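# Tighten the cylinder's loose nut using an impact wrench

## Task

Use the impact wrench to tighten the nut that sits loose on the cylinder.

## Robot and tools

Robot: two arms, left_arm and right_arm, each with six joints (waist, shoulder, elbow, wrist pitch, wrist yaw, wrist roll) and a two-finger gripper. Despite the names, left_arm is the arm on the +y side of the scene; the names do not refer to sides of any camera image.

Frame: one shared scene frame in metres. The origin lies on the table surface midway between the arms, +x points out across the table, +z points up. Each result's state line, left_arm: ... | right_arm: ..., reports every gripper's end_effector_position (metres) and end_effector_quat_wxyz in this frame. These printed hand positions may be off, more so when an arm reaches far. A gripper's fingers extend along its own +z axis and close along its y axis; the reported point sits between the finger pads, roughly 1 cm short of the tips.

Tool execute_actions. Argument actions is a list holding nothing, one action, or one wait; optional pictures (true/false) asks for camera images, which otherwise come only with an empty list. An empty list just reports the state with pictures. A wait is {"steps": n}, n up to 300, sending no command; it returns after n control steps (each 1/30 s) counted from the previous result, with your reply time included. An action is {"rows": [...], "steps": n}, n from 4 to 15 (default 15), with 1 to 15 rows. Each row drives one step; if rows run out, the last one repeats. A refused call sends nothing to the robot.

Row layout: one list of 14 numbers covering both arms, each in [-1, 1], always all 14 even if one arm stays put. Order: left_arm waist, shoulder, elbow, wrist pitch, wrist yaw, wrist roll, opening, then right_arm in that same order. The six joint entries are offsets, not poses: scaled so 1.0 equals 1.202 rad (waist), 1.258 (shoulder), 1.238 (elbow), 2.073 (wrist pitch), 2.022 (wrist yaw and wrist roll). They are measured from the joint angles in the most recent result that printed them; before any such result in the scene, and for the second or later call within one reply, they are measured from where the arm stands when the action begins. Rows do not add up; every row is counted from that same base. So an all-zero row pulls the arm back to the base angles rather than freezing it, and an arm left on zeros can droop a little more with each action. To keep an arm in place, put in a reply's first call the offsets that return it to the angles you want, then zeros in later calls, enlarging the offset if a joint keeps falling short.

Opening is absolute, not an offset: +1 fully open, -1 closed. Between the extremes, the fingers go to where grip_measured would read the value you gave. To grasp, command about 0.03 under the current grip_measured for a firm hold, less under for a gentler one. Each pad pushes at most roughly 50 to 62 N (sometimes less, and less on parts under about 2 mm thick), but can spike at first contact. Grip readings may be off by up to about 1 mm, a fixed amount per gripper.

Joint ranges in radians, same order for both arms: waist -2.618 to 3.054, shoulder 0.000 to 3.142, elbow 0.000 to 3.142, wrist pitch -1.571 to 1.571, wrist yaw -1.571 to 1.571, wrist roll -2.094 to 2.094. A call aiming a joint more than 0.036 rad beyond its end is refused. True ends can differ from these by up to 0.036 rad; a target past the true end is cut off there, and the result may say "joint sent to its limit" (possibly about an earlier action). Missing that note does not prove there is room left.

Speed: per step, each joint's target stays within a fixed distance of its measured angle (0.202 rad waist, 0.258 shoulder, 0.238 elbow, 0.573 wrist pitch, 0.522 wrist yaw and roll), and targets are scaled back if they would move the gripper over 70 mm away from where it is. Big offsets therefore need several actions or waits.

Timing: the simulation keeps running while you think and write. Each result is captured 4 steps before its action finishes; those last steps run afterwards. Arms go on heading to the last commanded row until everything has nearly stopped or a step is HELD; after that only a new action moves them further. Fingers still in motion finish moving.

Result lines: the state line; Joint positions and Joint velocities, one block per arm with six joints (rad, rad/s) then finger-pad gap (m, m/s; 0.094 m when open); grip_measured; joint torques in the same order minus the gripper (total drive output, with offsets, scale error and noise, nonzero even in free air); "joint command not followed" meaning a clearance check altered or blocked joint targets on some steps while the rest of the row ran; HELD marking steps whose row was partly or wholly not sent; MOTOR HOT from 75 °C; OVER-TEMPERATURE FAULT when an arm is stopped (90 °C halts it for 10 s; 100 °C makes it lose hold and fall). Holding loads heats motors.

Tool zoom_image: camera (one of cam_head_left, cam_head_right, cam_high, cam_low, cam_left_wrist, cam_right_wrist, each 504x504) and region [x0, y0, x1, y1] in that camera's pixels from its top-left, no larger than 504 by 504; it enlarges the latest image. Calibration (K, distortion, T_world_to_cam from scene frame to camera) was supplied; fixed cameras may be off by a few degrees and millimetres, and wrist camera poses follow the reported joints.

Tool finished_scene: scene, the number of the current scene. It closes the scene irreversibly and reports whether the goal holds; the nut must stay tightened.

Avoid: knocking or placing anything off the table, letting the arms strike or press on each other, dropping or slipping the wrench, slamming, and shoving hard. Held items or loose objects may get brief outside tugs, so keep a secure grip.

Each tool is called after "Emit:" in YAML: its name, and indented under it one key for each argument.

## Session

Emit:
execute_actions:
  actions: []

Scene clock: 0.00 s of 6200.00 s.
left_arm: end_effector_position=(+0.5427, +0.5824, +0.1292) grip_measured=+1.000 end_effector_quat_wxyz=(-0.027, +0.412, +0.816, +0.404) | right_arm: end_effector_position=(+0.3190, -0.3697, +0.0958) grip_measured=+1.000 end_effector_quat_wxyz=(+0.119, +0.532, +0.758, -0.358)
Joint positions: left_arm=[ 0.289  2.356  2.128 -0.784 -0.656  1.333  0.094] | right_arm=[-0.051  1.871  1.305 -1.31   0.722  1.376  0.094]
Joint velocities: left_arm=[ 0.002  0.007 -0.002  0.022 -0.066 -0.022  0.   ] | right_arm=[-0.002 -0.007  0.017  0.022 -0.037 -0.125  0.   ]
Joint torques (N m, as the arm reports them, + toward a larger angle): no reading
camera_calibration (this result's frames):
cam_left_wrist: T_world_to_cam=[[-0.745332, -0.29626, -0.597252, 0.656397], [-0.666688, 0.327723, 0.669421, 0.138187], [-0.00258923, 0.897122, -0.441776, -0.351967], [0, 0, 0, 1]] pos_world=[0.58045, 0.464934, 0.144038]
cam_right_wrist: T_world_to_cam=[[-0.950053, -0.059232, 0.306415, 0.251456], [-0.0597887, 0.998182, 0.00757741, 0.399535], [-0.306307, -0.0111212, -0.951868, 0.274361], [0, 0, 0, 1]] pos_world=[0.346823, -0.380863, 0.181079]

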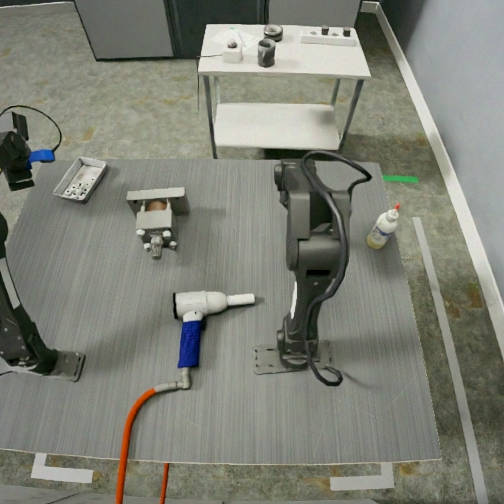

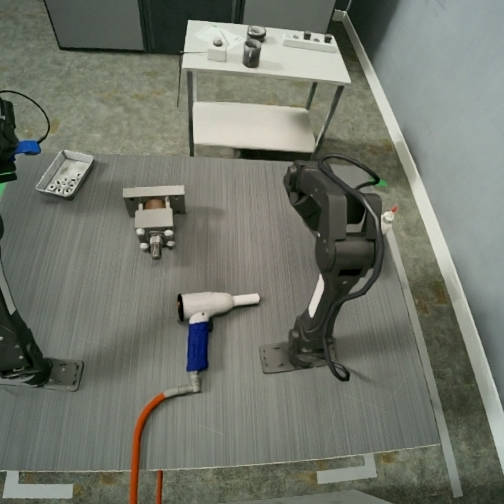

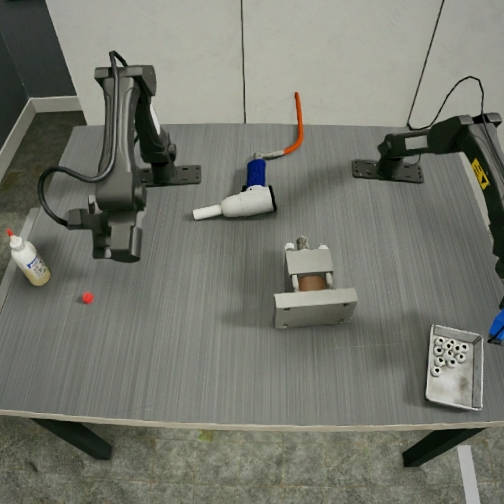

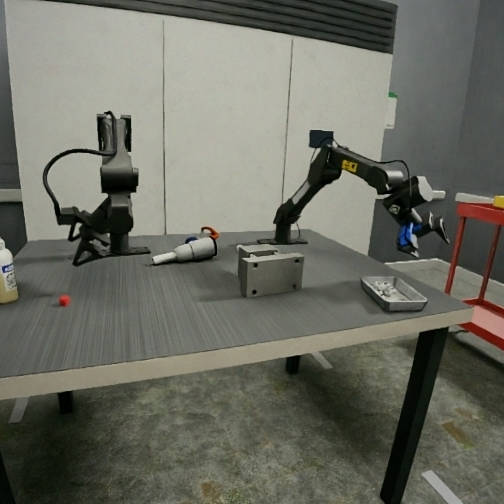

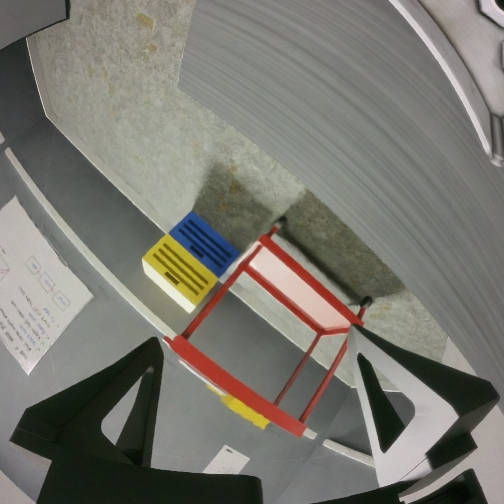

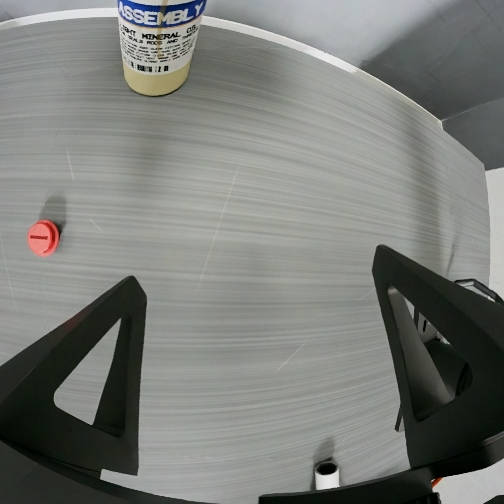

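Emit:
zoom_image:
  camera: "cam_head_left"
  region: [120, 180, 204, 264]

Emit:
zoom_image:
  camera: "cam_head_right"
  region: [115, 180, 199, 264]

Emit:
zoom_image:
  camera: "cam_high"
  region: [265, 228, 365, 332]

Region (120, 180, 204, 264) of cam_head_left's 504x504 image, scaled by 6.000, with more detail than that image has.

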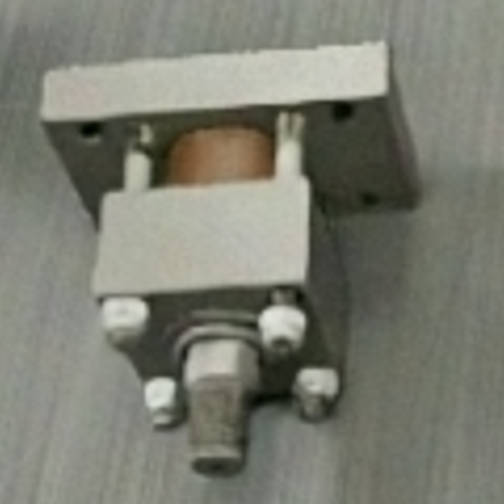

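Region (115, 180, 199, 264) of cam_head_right's 504x504 image, scaled by 6.000, with more detail than that image has.

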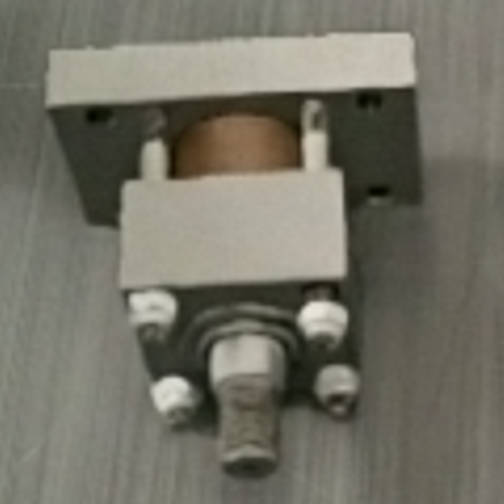

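Region (265, 228, 365, 332) of cam_high's 504x504 image, scaled by 4.846, with more detail than that image has; it fills the left 485 columns of this view, and the rest is white.

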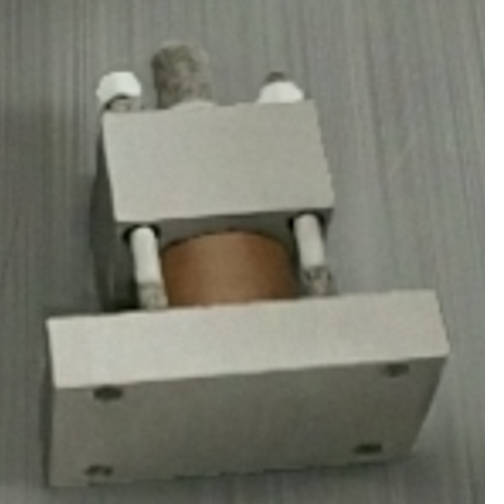

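Emit:
zoom_image:
  camera: "cam_high"
  region: [185, 140, 311, 230]

Emit:
zoom_image:
  camera: "cam_head_left"
  region: [150, 280, 270, 400]

Emit:
zoom_image:
  camera: "cam_head_right"
  region: [155, 280, 275, 400]

Emit:
zoom_image:
  camera: "cam_low"
  region: [140, 215, 240, 275]

Region (185, 140, 311, 230) of cam_high's 504x504 image, scaled by 4.000, with more detail than that image has; it fills the top 360 rows of this view, and the rest is white.

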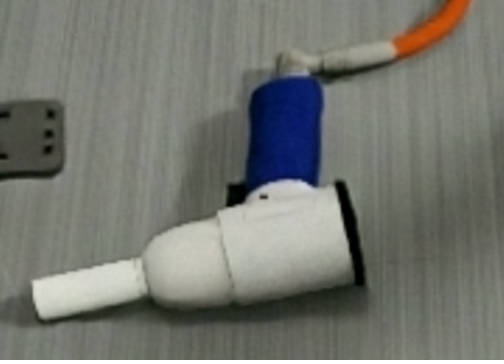

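Region (150, 280, 270, 400) of cam_head_left's 504x504 image, scaled by 4.200, with more detail than that image has.

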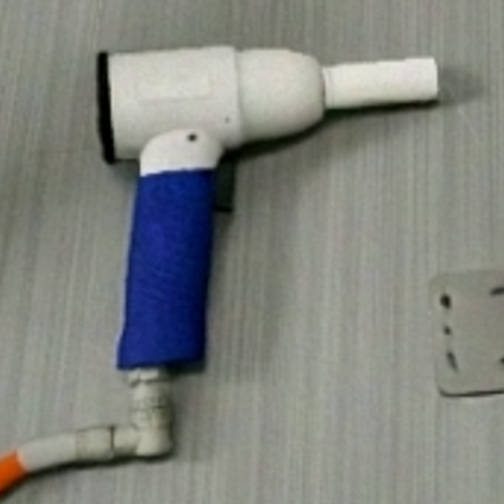

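Region (155, 280, 275, 400) of cam_head_right's 504x504 image, scaled by 4.200, with more detail than that image has.

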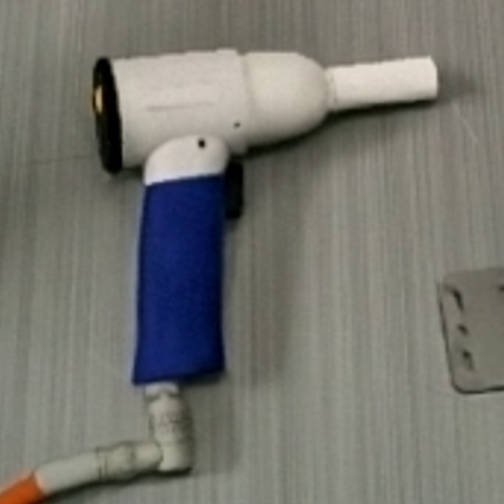

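Region (140, 215, 240, 275) of cam_low's 504x504 image, scaled by 5.040, with more detail than that image has; it fills the top 302 rows of this view, and the rest is white.

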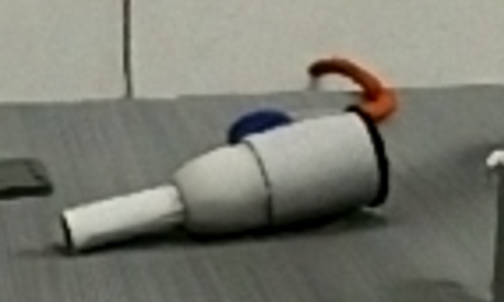

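Emit:
execute_actions:
  actions: []

Scene clock: 6.63 s of 6200.00 s.
left_arm: end_effector_position=(+0.5427, +0.5824, +0.1292) grip_measured=+1.000 end_effector_quat_wxyz=(-0.027, +0.412, +0.816, +0.404) | right_arm: end_effector_position=(+0.3190, -0.3697, +0.0958) grip_measured=+1.000 end_effector_quat_wxyz=(+0.119, +0.532, +0.758, -0.358)
Joint positions: left_arm=[ 0.289  2.356  2.128 -0.784 -0.656  1.333  0.094] | right_arm=[-0.051  1.871  1.305 -1.31   0.722  1.376  0.094]
Joint velocities: left_arm=[-0.002 -0.002 -0.017 -0.11   0.022  0.022  0.   ] | right_arm=[-0.002  0.012 -0.046 -0.081  0.051 -0.022  0.   ]
Joint torques (N m, as the arm reports them, + toward a larger angle): left_arm=[  0.06 -13.66   7.71   1.28  -0.3   -0.06] | right_arm=[-0.01 -9.41  6.4  -0.27  0.51  0.  ]
Kept back: nothing.
Steps of this call (steps 1 to 90: nothing new was sent; then 3.63 s passed at rest). Readings (joint positions):
1: left_arm=[0.289 2.356 2.128 -0.784 -0.656 1.333] | right_arm=[-0.051 1.871 1.305 -1.310 0.722 1.376]
2: left_arm=[0.289 2.356 2.128 -0.784 -0.656 1.333] | right_arm=[-0.051 1.871 1.305 -1.310 0.722 1.376]
4: left_arm=[0.289 2.356 2.128 -0.784 -0.656 1.333] | right_arm=[-0.051 1.871 1.305 -1.310 0.722 1.376]
8: left_arm=[0.289 2.356 2.128 -0.784 -0.656 1.333] | right_arm=[-0.051 1.871 1.305 -1.310 0.722 1.376]
90: the state above
camera_calibration (this result's frames):
cam_left_wrist: T_world_to_cam=[[-0.745332, -0.29626, -0.597252, 0.656397], [-0.666688, 0.327723, 0.669421, 0.138187], [-0.00258923, 0.897122, -0.441776, -0.351967], [0, 0, 0, 1]] pos_world=[0.58045, 0.464934, 0.144038]
cam_right_wrist: T_world_to_cam=[[-0.950053, -0.059232, 0.306415, 0.251456], [-0.0597887, 0.998182, 0.00757741, 0.399535], [-0.306307, -0.0111212, -0.951868, 0.274361], [0, 0, 0, 1]] pos_world=[0.346823, -0.380863, 0.181079]

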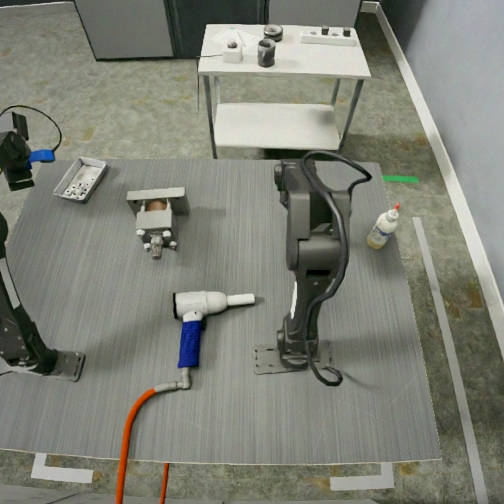

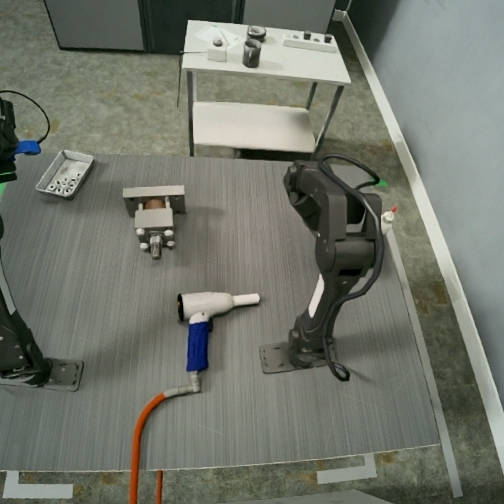

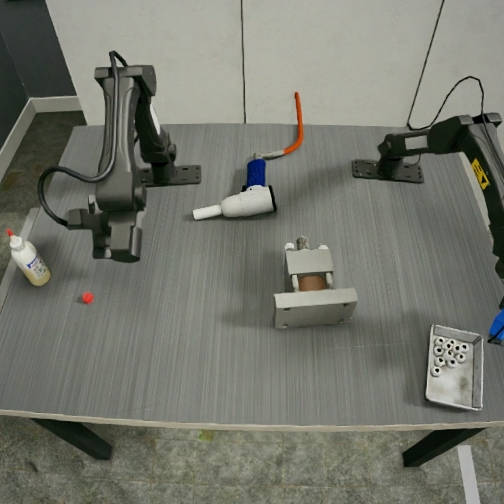

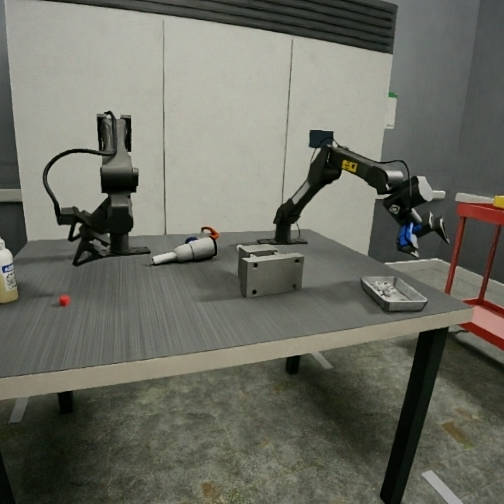

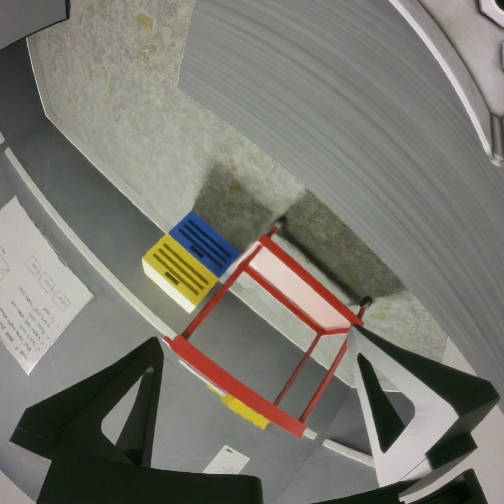

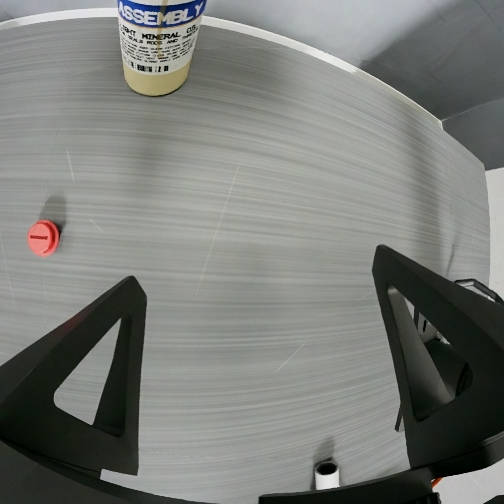

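Emit:
zoom_image:
  camera: "cam_low"
  region: [130, 210, 250, 290]

Emit:
zoom_image:
  camera: "cam_high"
  region: [180, 130, 320, 240]

Emit:
zoom_image:
  camera: "cam_head_left"
  region: [140, 270, 280, 410]

Region (130, 210, 250, 290) of cam_low's 504x504 image, scaled by 4.200, with more detail than that image has.

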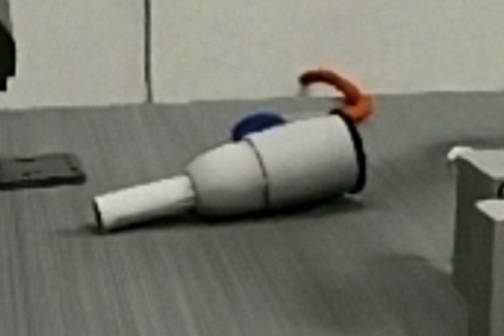

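Region (180, 130, 320, 240) of cam_high's 504x504 image, scaled by 3.600, with more detail than that image has; it fills the top 396 rows of this view, and the rest is white.

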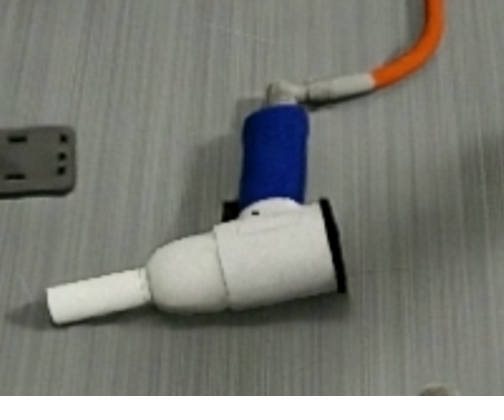

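Region (140, 270, 280, 410) of cam_head_left's 504x504 image, scaled by 3.600, with more detail than that image has.

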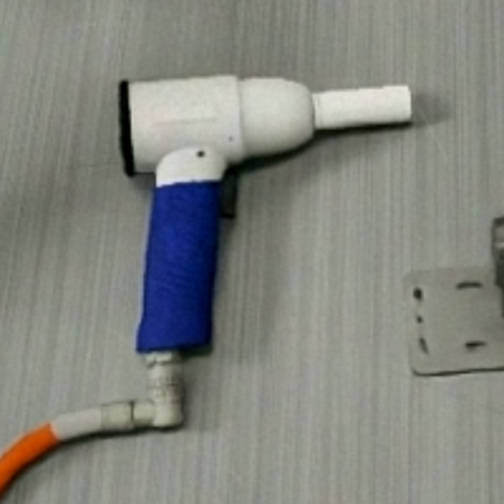

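Emit:
execute_actions:
  actions:
    - {"rows":[[-0.003,-0.003,0,-0.001,0.001,-0.002,1,0,-0.002,-0.002,0.001,-0.001,-0.002,1],[-0.013,-0.014,0.001,-0.004,0.005,-0.006,1,-0.001,-0.009,-0.006,0.003,-0.003,-0.008,1],[-0.029,-0.03,0.002,-0.008,0.01,-0.014,1,-0.002,-0.02,-0.015,0.007,-0.007,-0.019,1],[-0.051,-0.051,0.004,-0.014,0.018,-0.024,1,-0.004,-0.035,-0.026,0.013,-0.012,-0.034,1],[-0.079,-0.075,0.006,-0.022,0.029,-0.038,1,-0.006,-0.055,-0.04,0.02,-0.018,-0.053,1],[-0.114,-0.102,0.008,-0.032,0.041,-0.054,1,-0.008,-0.079,-0.058,0.029,-0.026,-0.076,1],[-0.156,-0.128,0.011,-0.044,0.056,-0.074,1,-0.011,-0.107,-0.079,0.04,-0.036,-0.103,1],[-0.203,-0.153,0.015,-0.057,0.073,-0.097,1,-0.015,-0.14,-0.104,0.052,-0.047,-0.135,1],[-0.254,-0.174,0.018,-0.071,0.092,-0.121,1,-0.019,-0.175,-0.129,0.065,-0.059,-0.169,1],[-0.305,-0.19,0.022,-0.085,0.11,-0.145,1,-0.022,-0.21,-0.155,0.078,-0.07,-0.202,1],[-0.356,-0.2,0.026,-0.1,0.128,-0.169,1,-0.026,-0.246,-0.181,0.091,-0.082,-0.236,1],[-0.407,-0.204,0.029,-0.114,0.147,-0.193,1,-0.03,-0.281,-0.207,0.103,-0.094,-0.27,1],[-0.458,-0.204,0.033,-0.128,0.165,-0.218,1,-0.034,-0.316,-0.233,0.116,-0.106,-0.303,1],[-0.508,-0.204,0.037,-0.142,0.183,-0.242,1,-0.037,-0.351,-0.259,0.129,-0.117,-0.337,1],[-1,-0.204,0.09,-0.322,0.409,-0.537,1,-0.082,-0.772,-0.57,0.285,-0.258,-0.742,1]],"steps":15}

Emit:
execute_actions:
  actions:
    - {"steps":20}

Scene clock: 18.60 s of 6200.00 s.
left_arm: end_effector_position=(+0.5630, +0.4774, +0.1794) grip_measured=+1.000 end_effector_quat_wxyz=(+0.075, +0.440, +0.805, +0.392) | right_arm: end_effector_position=(+0.2927, -0.3604, +0.0947) grip_measured=+1.000 end_effector_quat_wxyz=(+0.095, +0.473, +0.822, -0.302)
Joint positions: left_arm=[ 0.119  2.24   2.128 -0.841 -0.58   1.226  0.094] | right_arm=[-0.066  1.678  1.137 -1.206  0.622  1.123  0.094]
Joint velocities: left_arm=[-0.916 -0.589 -0.007 -0.33   0.476 -0.608  0.   ] | right_arm=[-0.159 -1.409 -0.901  0.637 -0.52  -1.487  0.   ]
Joint torques (N m, as the arm reports them, + toward a larger angle): left_arm=[ -1.11 -14.17   8.33   1.12  -0.08  -0.17] | right_arm=[-0.52 -9.34  5.88 -0.05  0.5  -0.02]
Steps of this call (steps 1 to 90: nothing new was sent; then 8.60 s passed at rest; steps 91 to 101: the first 11 steps of this action). Readings (joint positions):
91: left_arm=[0.289 2.356 2.128 -0.784 -0.656 1.333] | right_arm=[-0.051 1.871 1.305 -1.310 0.721 1.376]
92: left_arm=[0.288 2.356 2.128 -0.784 -0.656 1.333] | right_arm=[-0.051 1.871 1.305 -1.310 0.718 1.375]
94: left_arm=[0.281 2.351 2.128 -0.787 -0.652 1.326] | right_arm=[-0.051 1.868 1.299 -1.303 0.711 1.359]
98: left_arm=[0.211 2.300 2.128 -0.818 -0.621 1.280] | right_arm=[-0.053 1.801 1.224 -1.257 0.673 1.261]
101: the state above

Scene clock: 19.27 s of 6200.00 s.
left_arm: end_effector_position=(+0.3706, +0.0548, +0.1704) grip_measured=+1.000 end_effector_quat_wxyz=(+0.140, +0.537, +0.831, -0.030) | right_arm: end_effector_position=(+0.2649, -0.3122, +0.0947) grip_measured=+1.000 end_effector_quat_wxyz=(+0.244, +0.016, +0.962, -0.118)
Joint positions: left_arm=[-0.603  2.138  2.168 -1.316  0.028  0.456  0.094] | right_arm=[-0.145  0.906  0.593 -0.748  0.21  -0.078  0.094]
Joint velocities: left_arm=[-1.209 -0.002 -0.007 -0.344  0.447 -0.711  0.   ] | right_arm=[-0.017 -0.012  0.002  0.051 -0.081 -0.271  0.   ]
Joint torques (N m, as the arm reports them, + toward a larger angle): left_arm=[ -0.89 -12.88   9.96   0.68   0.16  -0.09] | right_arm=[-0.35 -1.07  7.91  1.35  0.06 -0.09]
Kept back: nothing.
Steps of this call (steps 1 to 4: the last 4 steps of your previous action; steps 5 to 20: the robot went on to your last target). Readings (joint positions):
1: left_arm=[0.085 2.220 2.128 -0.852 -0.561 1.202] | right_arm=[-0.071 1.628 1.107 -1.187 0.604 1.069]
2: left_arm=[0.050 2.201 2.128 -0.865 -0.540 1.174] | right_arm=[-0.077 1.578 1.076 -1.167 0.585 1.012]
4: left_arm=[-0.022 2.170 2.135 -0.909 -0.481 1.105] | right_arm=[-0.094 1.462 0.992 -1.079 0.514 0.864]
8: left_arm=[-0.157 2.142 2.161 -1.051 -0.310 0.939] | right_arm=[-0.144 1.107 0.677 -0.860 0.326 0.470]
20: the state above

Emit:
execute_actions:
  actions:
    - {"rows":[[-0.27,-0.02,0.06,-0.066,0.071,-0.103,1,0,0,0,0.014,0,-0.03,1],[-0.29,-0.01,0.06,-0.066,0.071,-0.103,1,0,0,0,0.014,0,-0.05,1],[-0.31,0.005,0.06,-0.066,0.071,-0.103,1,0,0,0,0.014,0,-0.08,1],[-0.33,0.025,0.06,-0.066,0.071,-0.103,1,0,0,0,0.014,0,-0.12,1],[-0.35,0.045,0.06,-0.066,0.071,-0.103,1,0,0,0,0.014,0,-0.16,1],[-0.365,0.065,0.06,-0.066,0.071,-0.103,1,0,0,0,0.014,0,-0.2,1],[-0.375,0.085,0.06,-0.066,0.071,-0.103,1,0,0,0,0.014,0,-0.24,1],[-0.381,0.105,0.06,-0.066,0.071,-0.103,1,0,0,0,0.014,0,-0.28,1],[-0.381,0.12,0.06,-0.066,0.071,-0.103,1,0,0,0,0.014,0,-0.32,1],[-0.381,0.133,0.06,-0.066,0.071,-0.103,1,0,0,0,0.014,0,-0.35,1],[-0.381,0.142,0.06,-0.066,0.071,-0.103,1,0,0,0,0.014,0,-0.372,1]],"steps":15}

Emit:
execute_actions:
  actions:
    - {"steps":8}
  pictures: true

Scene clock: 20.00 s of 6200.00 s.
left_arm: end_effector_position=(+0.1680, -0.0720, +0.1230) grip_measured=+1.000 end_effector_quat_wxyz=(+0.004, +0.648, +0.756, -0.093) | right_arm: end_effector_position=(+0.2675, -0.3113, +0.0959) grip_measured=+1.000 end_effector_quat_wxyz=(+0.214, -0.218, +0.936, -0.173)
Joint positions: left_arm=[-1.066  2.274  2.225 -1.435  0.165  0.261  0.094] | right_arm=[-0.145  0.906  0.593 -0.736  0.204 -0.569  0.094]
Joint velocities: left_arm=[-0.335  0.828 -0.007 -0.007  0.081 -0.007  0.   ] | right_arm=[-0.002  0.002 -0.002 -0.007 -0.051 -1.751  0.   ]
Joint torques (N m, as the arm reports them, + toward a larger angle): left_arm=[  1.91 -12.2    7.64   0.35   0.07  -0.17] | right_arm=[-0.04 -0.54  7.28  1.36  0.16 -0.01]
Steps of this call (steps 1 to 11: the robot went on to your last target; steps 12 to 22: the first 11 steps of this action). Readings (joint positions):
12: left_arm=[-0.949 2.118 2.207 -1.424 0.162 0.280] | right_arm=[-0.145 0.906 0.593 -0.737 0.204 -0.119]
13: left_arm=[-0.944 2.118 2.211 -1.427 0.162 0.275] | right_arm=[-0.145 0.906 0.593 -0.737 0.204 -0.128]
15: left_arm=[-0.947 2.124 2.214 -1.432 0.161 0.269] | right_arm=[-0.145 0.906 0.593 -0.737 0.204 -0.175]
19: left_arm=[-1.015 2.190 2.225 -1.435 0.161 0.262] | right_arm=[-0.145 0.906 0.593 -0.736 0.204 -0.378]
22: the state above

Scene clock: 20.27 s of 6200.00 s.
left_arm: end_effector_position=(+0.1665, -0.0707, +0.0927) grip_measured=+1.000 end_effector_quat_wxyz=(-0.030, +0.646, +0.759, -0.078) | right_arm: end_effector_position=(+0.2675, -0.3113, +0.0959) grip_measured=+1.000 end_effector_quat_wxyz=(+0.194, -0.318, +0.907, -0.195)
Joint positions: left_arm=[-1.067  2.343  2.225 -1.44   0.167  0.259  0.094] | right_arm=[-0.145  0.906  0.593 -0.736  0.204 -0.785  0.094]
Joint velocities: left_arm=[ 0.032 -0.1    0.012 -0.051  0.022 -0.037  0.   ] | right_arm=[-0.012  0.022 -0.032 -0.022  0.022 -0.271  0.   ]
Joint torques (N m, as the arm reports them, + toward a larger angle): left_arm=[  0.36 -13.76   7.72   0.26   0.13  -0.1 ] | right_arm=[ 0.   -0.54  7.28  1.36  0.16 -0.04]
Kept back: nothing.
Steps of this call (steps 1 to 4: the last 4 steps of your previous action; steps 5 to 8: the robot went on to your last target). Readings (joint positions):
1: left_arm=[-1.074 2.300 2.225 -1.435 0.167 0.261] | right_arm=[-0.145 0.906 0.593 -0.736 0.204 -0.621]
2: left_arm=[-1.077 2.322 2.225 -1.436 0.167 0.260] | right_arm=[-0.145 0.906 0.593 -0.736 0.204 -0.663]
4: left_arm=[-1.076 2.347 2.225 -1.437 0.167 0.260] | right_arm=[-0.145 0.906 0.593 -0.736 0.204 -0.723]
8: the state above
camera_calibration (this result's frames):
cam_left_wrist: T_world_to_cam=[[-0.98269, -0.0787264, 0.167695, 0.144749], [-0.0152619, 0.936538, 0.350233, 0.0899789], [-0.184626, 0.341611, -0.921529, 0.252363], [0, 0, 0, 1]] pos_world=[0.19021, -0.159083, 0.176772]
cam_right_wrist: T_world_to_cam=[[0.375263, -0.825412, 0.42175, -0.398099], [-0.910567, -0.243187, 0.334257, 0.147925], [-0.173335, -0.509466, -0.842852, 0.0581474], [0, 0, 0, 1]] pos_world=[0.294167, -0.262998, 0.167463]

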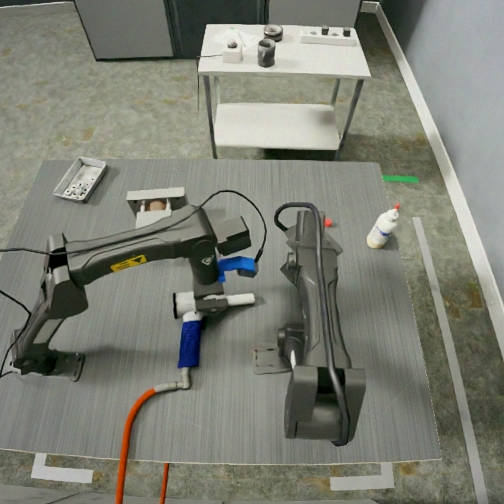

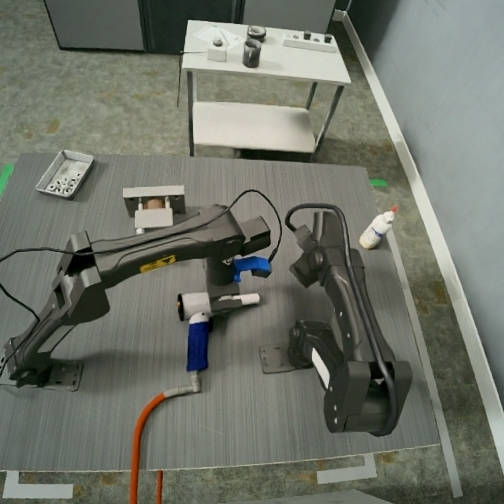

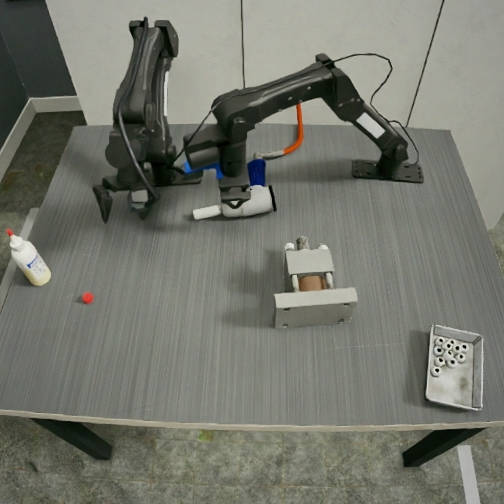

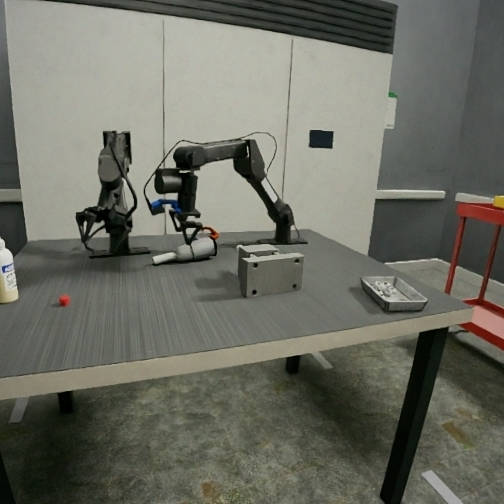

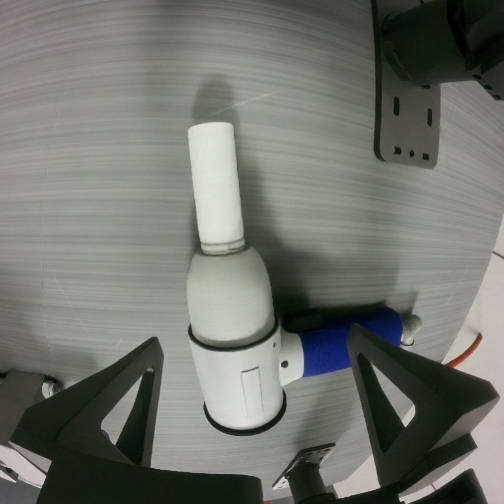

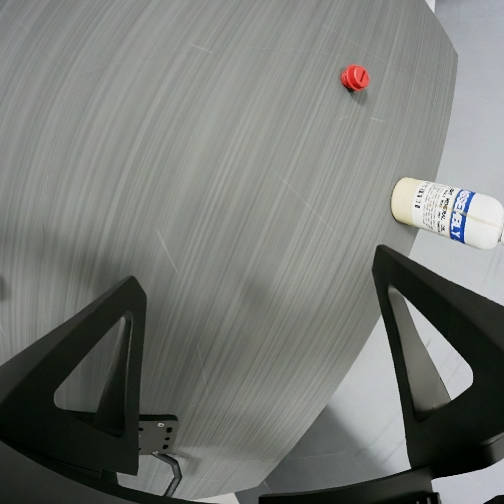

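Emit:
zoom_image:
  camera: "cam_left_wrist"
  region: [130, 230, 380, 450]

Emit:
zoom_image:
  camera: "cam_left_wrist"
  region: [150, 100, 310, 270]

Region (130, 230, 380, 450) of cam_left_wrist's 504x504 image, scaled by 2.016, with more detail than that image has; it fills the top 444 rows of this view, and the rest is white.

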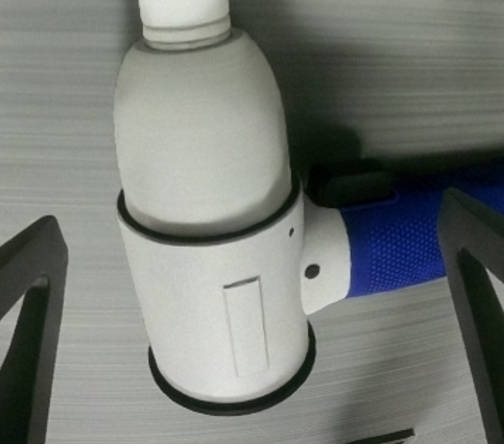

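Region (150, 100, 310, 270) of cam_left_wrist's 504x504 image, scaled by 2.965, with more detail than that image has; it fills the left 474 columns of this view, and the rest is white.

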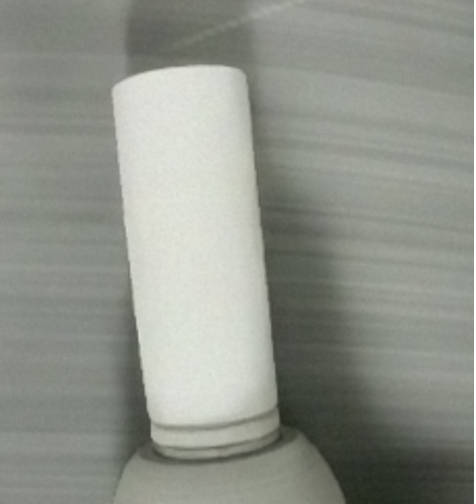

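Emit:
execute_actions:
  actions:
    - {"rows":[[0.006,-0.019,0.016,-0.004,0.002,-0.007,0.9,0,0,0,0.008,0,-0.022,1],[0.007,-0.014,0.019,-0.002,0.002,-0.008,0.8,0,0,0,0.008,0,-0.022,1],[0.008,-0.006,0.023,0,0.002,-0.009,0.7,0,0,0,0.008,0,-0.022,1],[0.009,0.004,0.027,0.002,0.002,-0.009,0.65,0,0,0,0.008,0,-0.022,1],[0.01,0.017,0.031,0.004,0.002,-0.009,0.62,0,0,0,0.008,0,-0.022,1],[0.01,0.031,0.035,0.006,0.002,-0.009,0.62,0,0,0,0.008,0,-0.022,1],[0.01,0.045,0.038,0.008,0.002,-0.009,0.62,0,0,0,0.008,0,-0.022,1],[0.01,0.059,0.041,0.008,0.002,-0.009,0.62,0,0,0,0.008,0,-0.022,1],[0.01,0.072,0.043,0.008,0.002,-0.009,0.62,0,0,0,0.008,0,-0.022,1],[0.01,0.084,0.044,0.008,0.002,-0.009,0.62,0,0,0,0.008,0,-0.022,1],[0.01,0.094,0.044,0.008,0.002,-0.009,0.62,0,0,0,0.008,0,-0.022,1],[0.01,0.102,0.044,0.008,0.002,-0.009,0.62,0,0,0,0.008,0,-0.022,1],[0.01,0.107,0.044,0.008,0.002,-0.009,0.62,0,0,0,0.008,0,-0.022,1],[0.01,0.11,0.044,0.008,0.002,-0.009,0.62,0,0,0,0.008,0,-0.022,1],[0.01,0.112,0.044,0.008,0.002,-0.009,0.62,0,0,0,0.008,0,-0.022,1]],"steps":15}

Emit:
execute_actions:
  actions:
    - {"steps":10}
  pictures: true

Scene clock: 22.43 s of 6200.00 s.
left_arm: end_effector_position=(+0.1692, -0.0750, +0.0684) grip_measured=+0.622 end_effector_quat_wxyz=(-0.046, +0.642, +0.762, -0.070) | right_arm: end_effector_position=(+0.2675, -0.3113, +0.0959) grip_measured=+1.000 end_effector_quat_wxyz=(+0.190, -0.337, +0.900, -0.199)
Joint positions: left_arm=[-1.066  2.413  2.252 -1.432  0.167  0.252  0.076] | right_arm=[-0.145  0.906  0.593 -0.736  0.204 -0.828  0.094]
Joint velocities: left_arm=[-0.022  0.525  0.007  0.051  0.022  0.081  0.   ] | right_arm=[-0.017  0.007 -0.007 -0.051  0.022  0.007  0.   ]
Joint torques (N m, as the arm reports them, + toward a larger angle): left_arm=[  0.89 -11.21   8.29   0.38   0.14  -0.13] | right_arm=[-0.01 -0.54  7.27  1.35  0.09 -0.03]
Steps of this call (steps 1 to 30: the robot went on to your last target; steps 31 to 54: nothing new was sent; steps 55 to 65: the first 11 steps of this action). Readings (joint positions):
55: left_arm=[-1.066 2.334 2.225 -1.441 0.167 0.258] | right_arm=[-0.145 0.906 0.593 -0.736 0.204 -0.828]
56: left_arm=[-1.066 2.334 2.225 -1.441 0.167 0.257] | right_arm=[-0.145 0.906 0.593 -0.736 0.204 -0.828]
58: left_arm=[-1.066 2.334 2.225 -1.441 0.167 0.255] | right_arm=[-0.145 0.906 0.593 -0.736 0.204 -0.828]
62: left_arm=[-1.066 2.363 2.242 -1.439 0.167 0.252] | right_arm=[-0.145 0.906 0.593 -0.736 0.204 -0.828]
65: the state above

Scene clock: 22.77 s of 6200.00 s.
left_arm: end_effector_position=(+0.1669, -0.0699, +0.0303) grip_measured=+0.622 end_effector_quat_wxyz=(-0.085, +0.637, +0.764, -0.052) | right_arm: end_effector_position=(+0.2675, -0.3113, +0.0959) grip_measured=+1.000 end_effector_quat_wxyz=(+0.190, -0.337, +0.900, -0.199)
Joint positions: left_arm=[-1.066  2.499  2.252 -1.431  0.167  0.25   0.076] | right_arm=[-0.145  0.906  0.593 -0.736  0.204 -0.828  0.094]
Joint velocities: left_arm=[-0.017 -0.017 -0.002 -0.066 -0.007 -0.007  0.   ] | right_arm=[-0.007 -0.017 -0.002 -0.095 -0.037  0.007  0.   ]
Joint torques (N m, as the arm reports them, + toward a larger angle): left_arm=[  0.89 -14.22   8.3    0.25   0.11  -0.13] | right_arm=[-0.01 -0.54  7.28  1.34  0.1  -0.04]
Kept back: nothing.
Steps of this call (steps 1 to 4: the last 4 steps of your previous action; steps 5 to 10: the robot went on to your last target). Readings (joint positions):
1: left_arm=[-1.066 2.431 2.252 -1.432 0.167 0.251] | right_arm=[-0.145 0.906 0.593 -0.736 0.204 -0.828]
2: left_arm=[-1.066 2.449 2.252 -1.431 0.167 0.251] | right_arm=[-0.145 0.906 0.593 -0.736 0.204 -0.828]
4: left_arm=[-1.066 2.480 2.252 -1.431 0.167 0.251] | right_arm=[-0.145 0.906 0.593 -0.736 0.204 -0.828]
8: left_arm=[-1.066 2.501 2.252 -1.431 0.167 0.250] | right_arm=[-0.145 0.906 0.593 -0.736 0.204 -0.828]
10: the state above
camera_calibration (this result's frames):
cam_left_wrist: T_world_to_cam=[[-0.972459, -0.109289, 0.205861, 0.150661], [-0.00420065, 0.891323, 0.453349, 0.102922], [-0.233035, 0.439998, -0.867235, 0.20798], [0, 0, 0, 1]] pos_world=[0.19541, -0.166782, 0.102693]
cam_right_wrist: T_world_to_cam=[[0.408827, -0.802471, 0.434627, -0.401226], [-0.898057, -0.269036, 0.348014, 0.135269], [-0.16234, -0.532598, -0.830654, 0.0468854], [0, 0, 0, 1]] pos_world=[0.293122, -0.260609, 0.166254]

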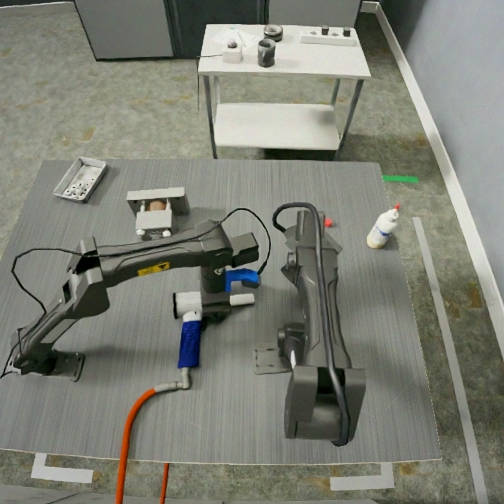

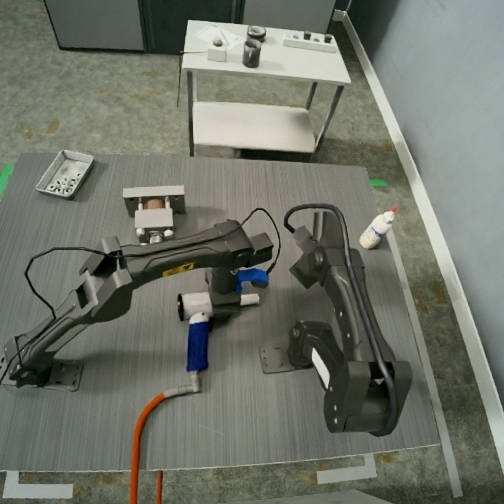

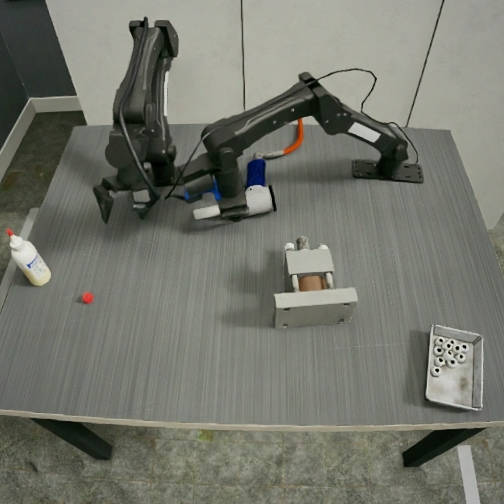

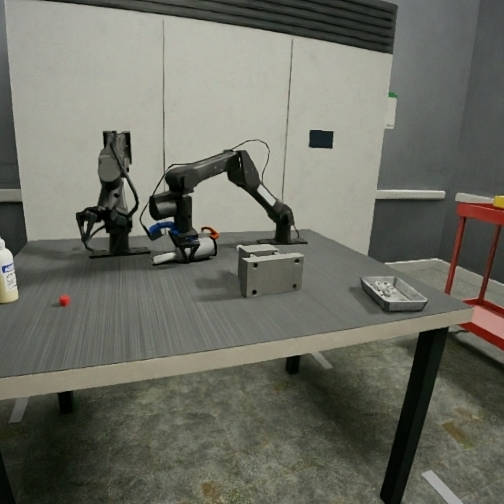

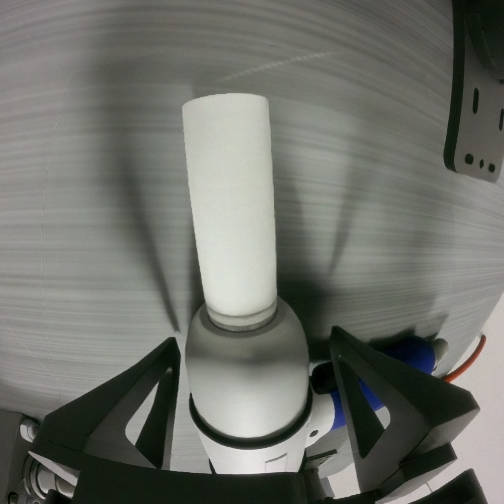

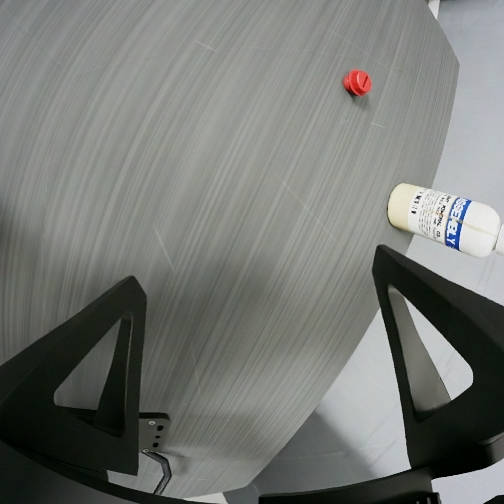

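Emit:
zoom_image:
  camera: "cam_left_wrist"
  region: [130, 270, 380, 490]

Emit:
zoom_image:
  camera: "cam_low"
  region: [140, 200, 240, 280]

Region (130, 270, 380, 490) of cam_left_wrist's 504x504 image, scaled by 2.016, with more detail than that image has; it fills the top 444 rows of this view, and the rest is white.

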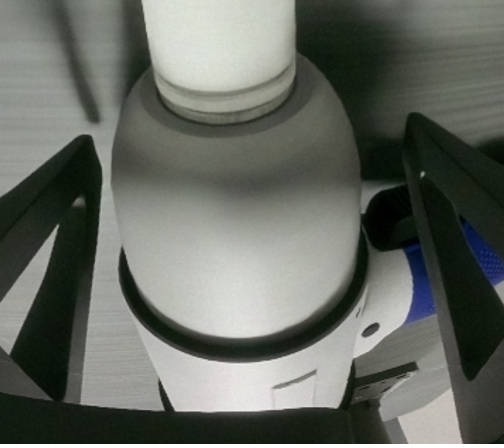

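Region (140, 200, 240, 280) of cam_low's 504x504 image, scaled by 5.040, with more detail than that image has; it fills the top 403 rows of this view, and the rest is white.

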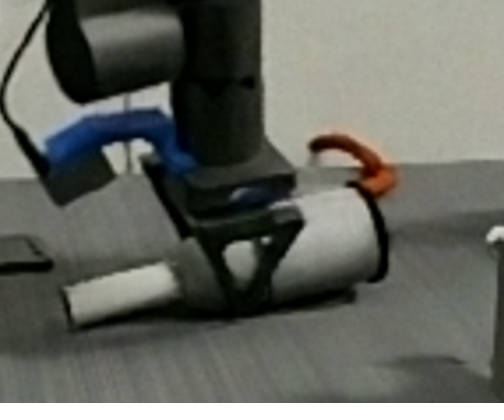

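Emit:
execute_actions:
  actions:
    - {"rows":[[0.012,-0.012,0.022,0.006,0.002,-0.004,0.55,0,0,0,0.008,0,0,1],[0.015,-0.012,0.022,0.009,0.002,-0.004,0.46,0,0,0,0.008,0,0,1],[0.015,-0.012,0.022,0.009,0.002,-0.004,0.38,0,0,0,0.008,0,0,1],[0.015,-0.012,0.022,0.009,0.002,-0.004,0.31,0,0,0,0.008,0,0,1],[0.015,-0.012,0.022,0.009,0.002,-0.004,0.26,0,0,0,0.008,0,0,1],[0.015,-0.012,0.022,0.009,0.002,-0.004,0.22,0,0,0,0.008,0,0,1],[0.015,-0.012,0.022,0.009,0.002,-0.004,0.19,0,0,0,0.008,0,0,1],[0.015,-0.012,0.022,0.009,0.002,-0.004,0.16,0,0,0,0.008,0,0,1],[0.015,-0.012,0.022,0.009,0.002,-0.004,0.13,0,0,0,0.008,0,0,1],[0.015,-0.012,0.022,0.009,0.002,-0.004,0.1,0,0,0,0.008,0,0,1],[0.015,-0.012,0.022,0.009,0.002,-0.004,0.07,0,0,0,0.008,0,0,1],[0.015,-0.012,0.022,0.009,0.002,-0.004,0.04,0,0,0,0.008,0,0,1]],"steps":13}

Emit:
execute_actions:
  actions:
    - {"steps":6}
  pictures: true

Scene clock: 24.10 s of 6200.00 s.
left_arm: end_effector_position=(+0.1708, -0.0698, +0.0304) grip_measured=+0.153 end_effector_quat_wxyz=(-0.083, +0.633, +0.767, -0.056) | right_arm: end_effector_position=(+0.2675, -0.3113, +0.0959) grip_measured=+1.000 end_effector_quat_wxyz=(+0.190, -0.337, +0.900, -0.199)
Joint positions: left_arm=[-1.055  2.499  2.252 -1.426  0.173  0.25   0.054] | right_arm=[-0.145  0.906  0.593 -0.736  0.204 -0.828  0.094]
Joint velocities: left_arm=[-0.012 -0.002 -0.017  0.037  0.007  0.051 -0.017] | right_arm=[-0.012  0.002 -0.007 -0.081 -0.051  0.007  0.   ]
Joint torques (N m, as the arm reports them, + toward a larger angle): left_arm=[  0.69 -14.16   8.28   0.32   0.04  -0.09] | right_arm=[ 0.01 -0.54  7.28  1.35  0.1  -0.02]
Steps of this call (steps 1 to 30: the robot went on to your last target; step 31: nothing new was sent; steps 32 to 40: the first 9 steps of this action). Readings (joint positions):
32: left_arm=[-1.065 2.499 2.252 -1.431 0.167 0.250] | right_arm=[-0.145 0.906 0.593 -0.736 0.204 -0.828]
33: left_arm=[-1.065 2.499 2.252 -1.430 0.167 0.250] | right_arm=[-0.145 0.906 0.593 -0.736 0.204 -0.828]
35: left_arm=[-1.061 2.499 2.252 -1.428 0.167 0.250] | right_arm=[-0.145 0.906 0.593 -0.736 0.204 -0.828]
39: left_arm=[-1.055 2.499 2.252 -1.426 0.173 0.250] | right_arm=[-0.145 0.906 0.593 -0.736 0.204 -0.828]
40: the state above

Scene clock: 24.30 s of 6200.00 s.
left_arm: end_effector_position=(+0.1707, -0.0697, +0.0304) grip_measured=+0.138 end_effector_quat_wxyz=(-0.084, +0.633, +0.767, -0.056) | right_arm: end_effector_position=(+0.2675, -0.3113, +0.0959) grip_measured=+1.000 end_effector_quat_wxyz=(+0.190, -0.337, +0.900, -0.199)
Joint positions: left_arm=[-1.055  2.499  2.252 -1.426  0.174  0.25   0.053] | right_arm=[-0.145  0.906  0.593 -0.736  0.204 -0.828  0.094]
Joint velocities: left_arm=[ 0.007 -0.002  0.012  0.022  0.037  0.022 -0.001] | right_arm=[-0.002  0.007 -0.002 -0.051 -0.007 -0.037  0.   ]
Joint torques (N m, as the arm reports them, + toward a larger angle): left_arm=[  0.71 -14.11   8.19   0.33   0.02  -0.11] | right_arm=[-0.01 -0.55  7.29  1.36  0.1  -0.01]
Kept back: nothing.
Steps of this call (steps 1 to 4: the last 4 steps of your previous action; steps 5 to 6: the robot went on to your last target). Readings (joint positions):
1: left_arm=[-1.055 2.499 2.252 -1.426 0.174 0.250] | right_arm=[-0.145 0.906 0.593 -0.736 0.204 -0.828]
2: left_arm=[-1.055 2.499 2.252 -1.426 0.174 0.250] | right_arm=[-0.145 0.906 0.593 -0.736 0.204 -0.828]
4: left_arm=[-1.055 2.499 2.252 -1.426 0.174 0.250] | right_arm=[-0.145 0.906 0.593 -0.736 0.204 -0.828]
6: the state above
camera_calibration (this result's frames):
cam_left_wrist: T_world_to_cam=[[-0.970183, -0.118923, 0.211192, 0.153056], [-0.0123163, 0.894414, 0.447069, 0.104587], [-0.24206, 0.431138, -0.869211, 0.209869], [0, 0, 0, 1]] pos_world=[0.200581, -0.165825, 0.103338]
cam_right_wrist: T_world_to_cam=[[0.408827, -0.802471, 0.434627, -0.401226], [-0.898057, -0.269036, 0.348014, 0.135269], [-0.16234, -0.532598, -0.830654, 0.0468854], [0, 0, 0, 1]] pos_world=[0.293122, -0.260609, 0.166254]

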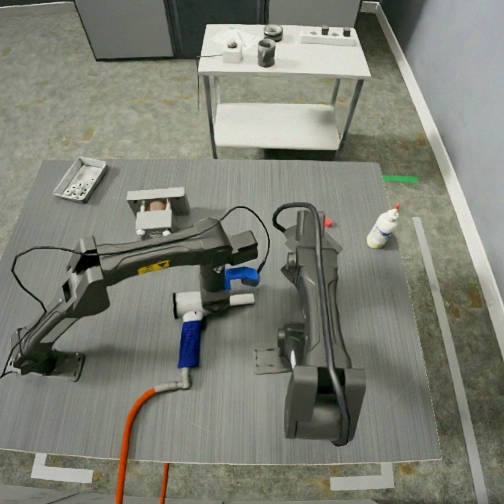

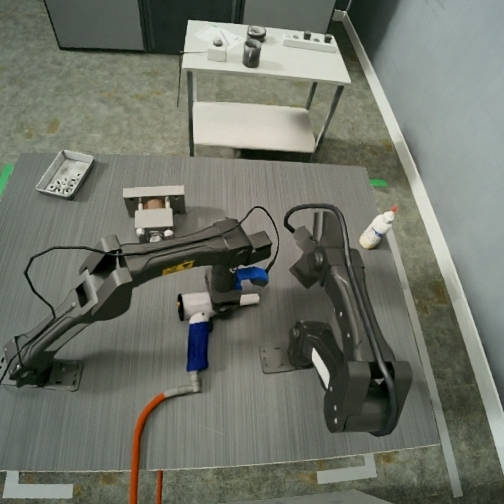

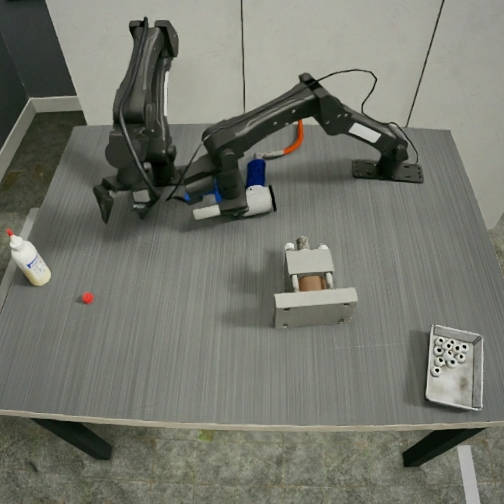

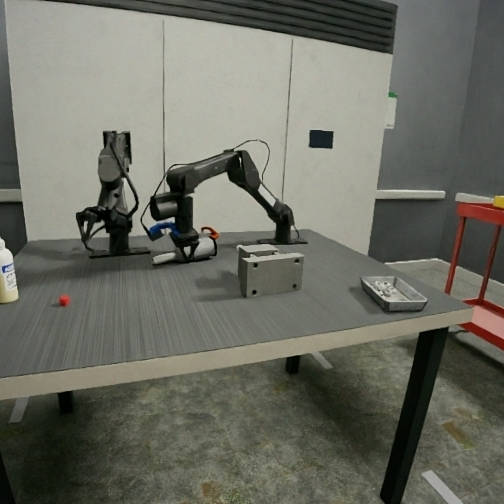

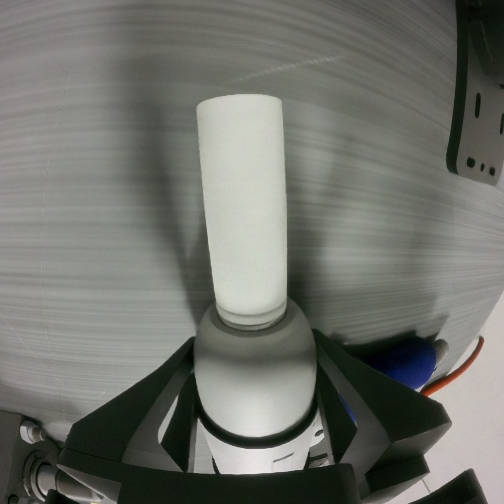

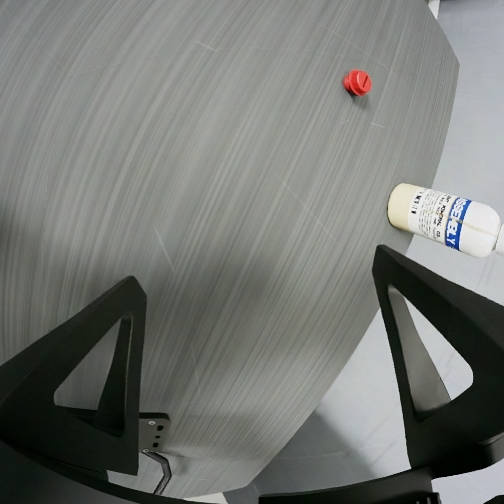

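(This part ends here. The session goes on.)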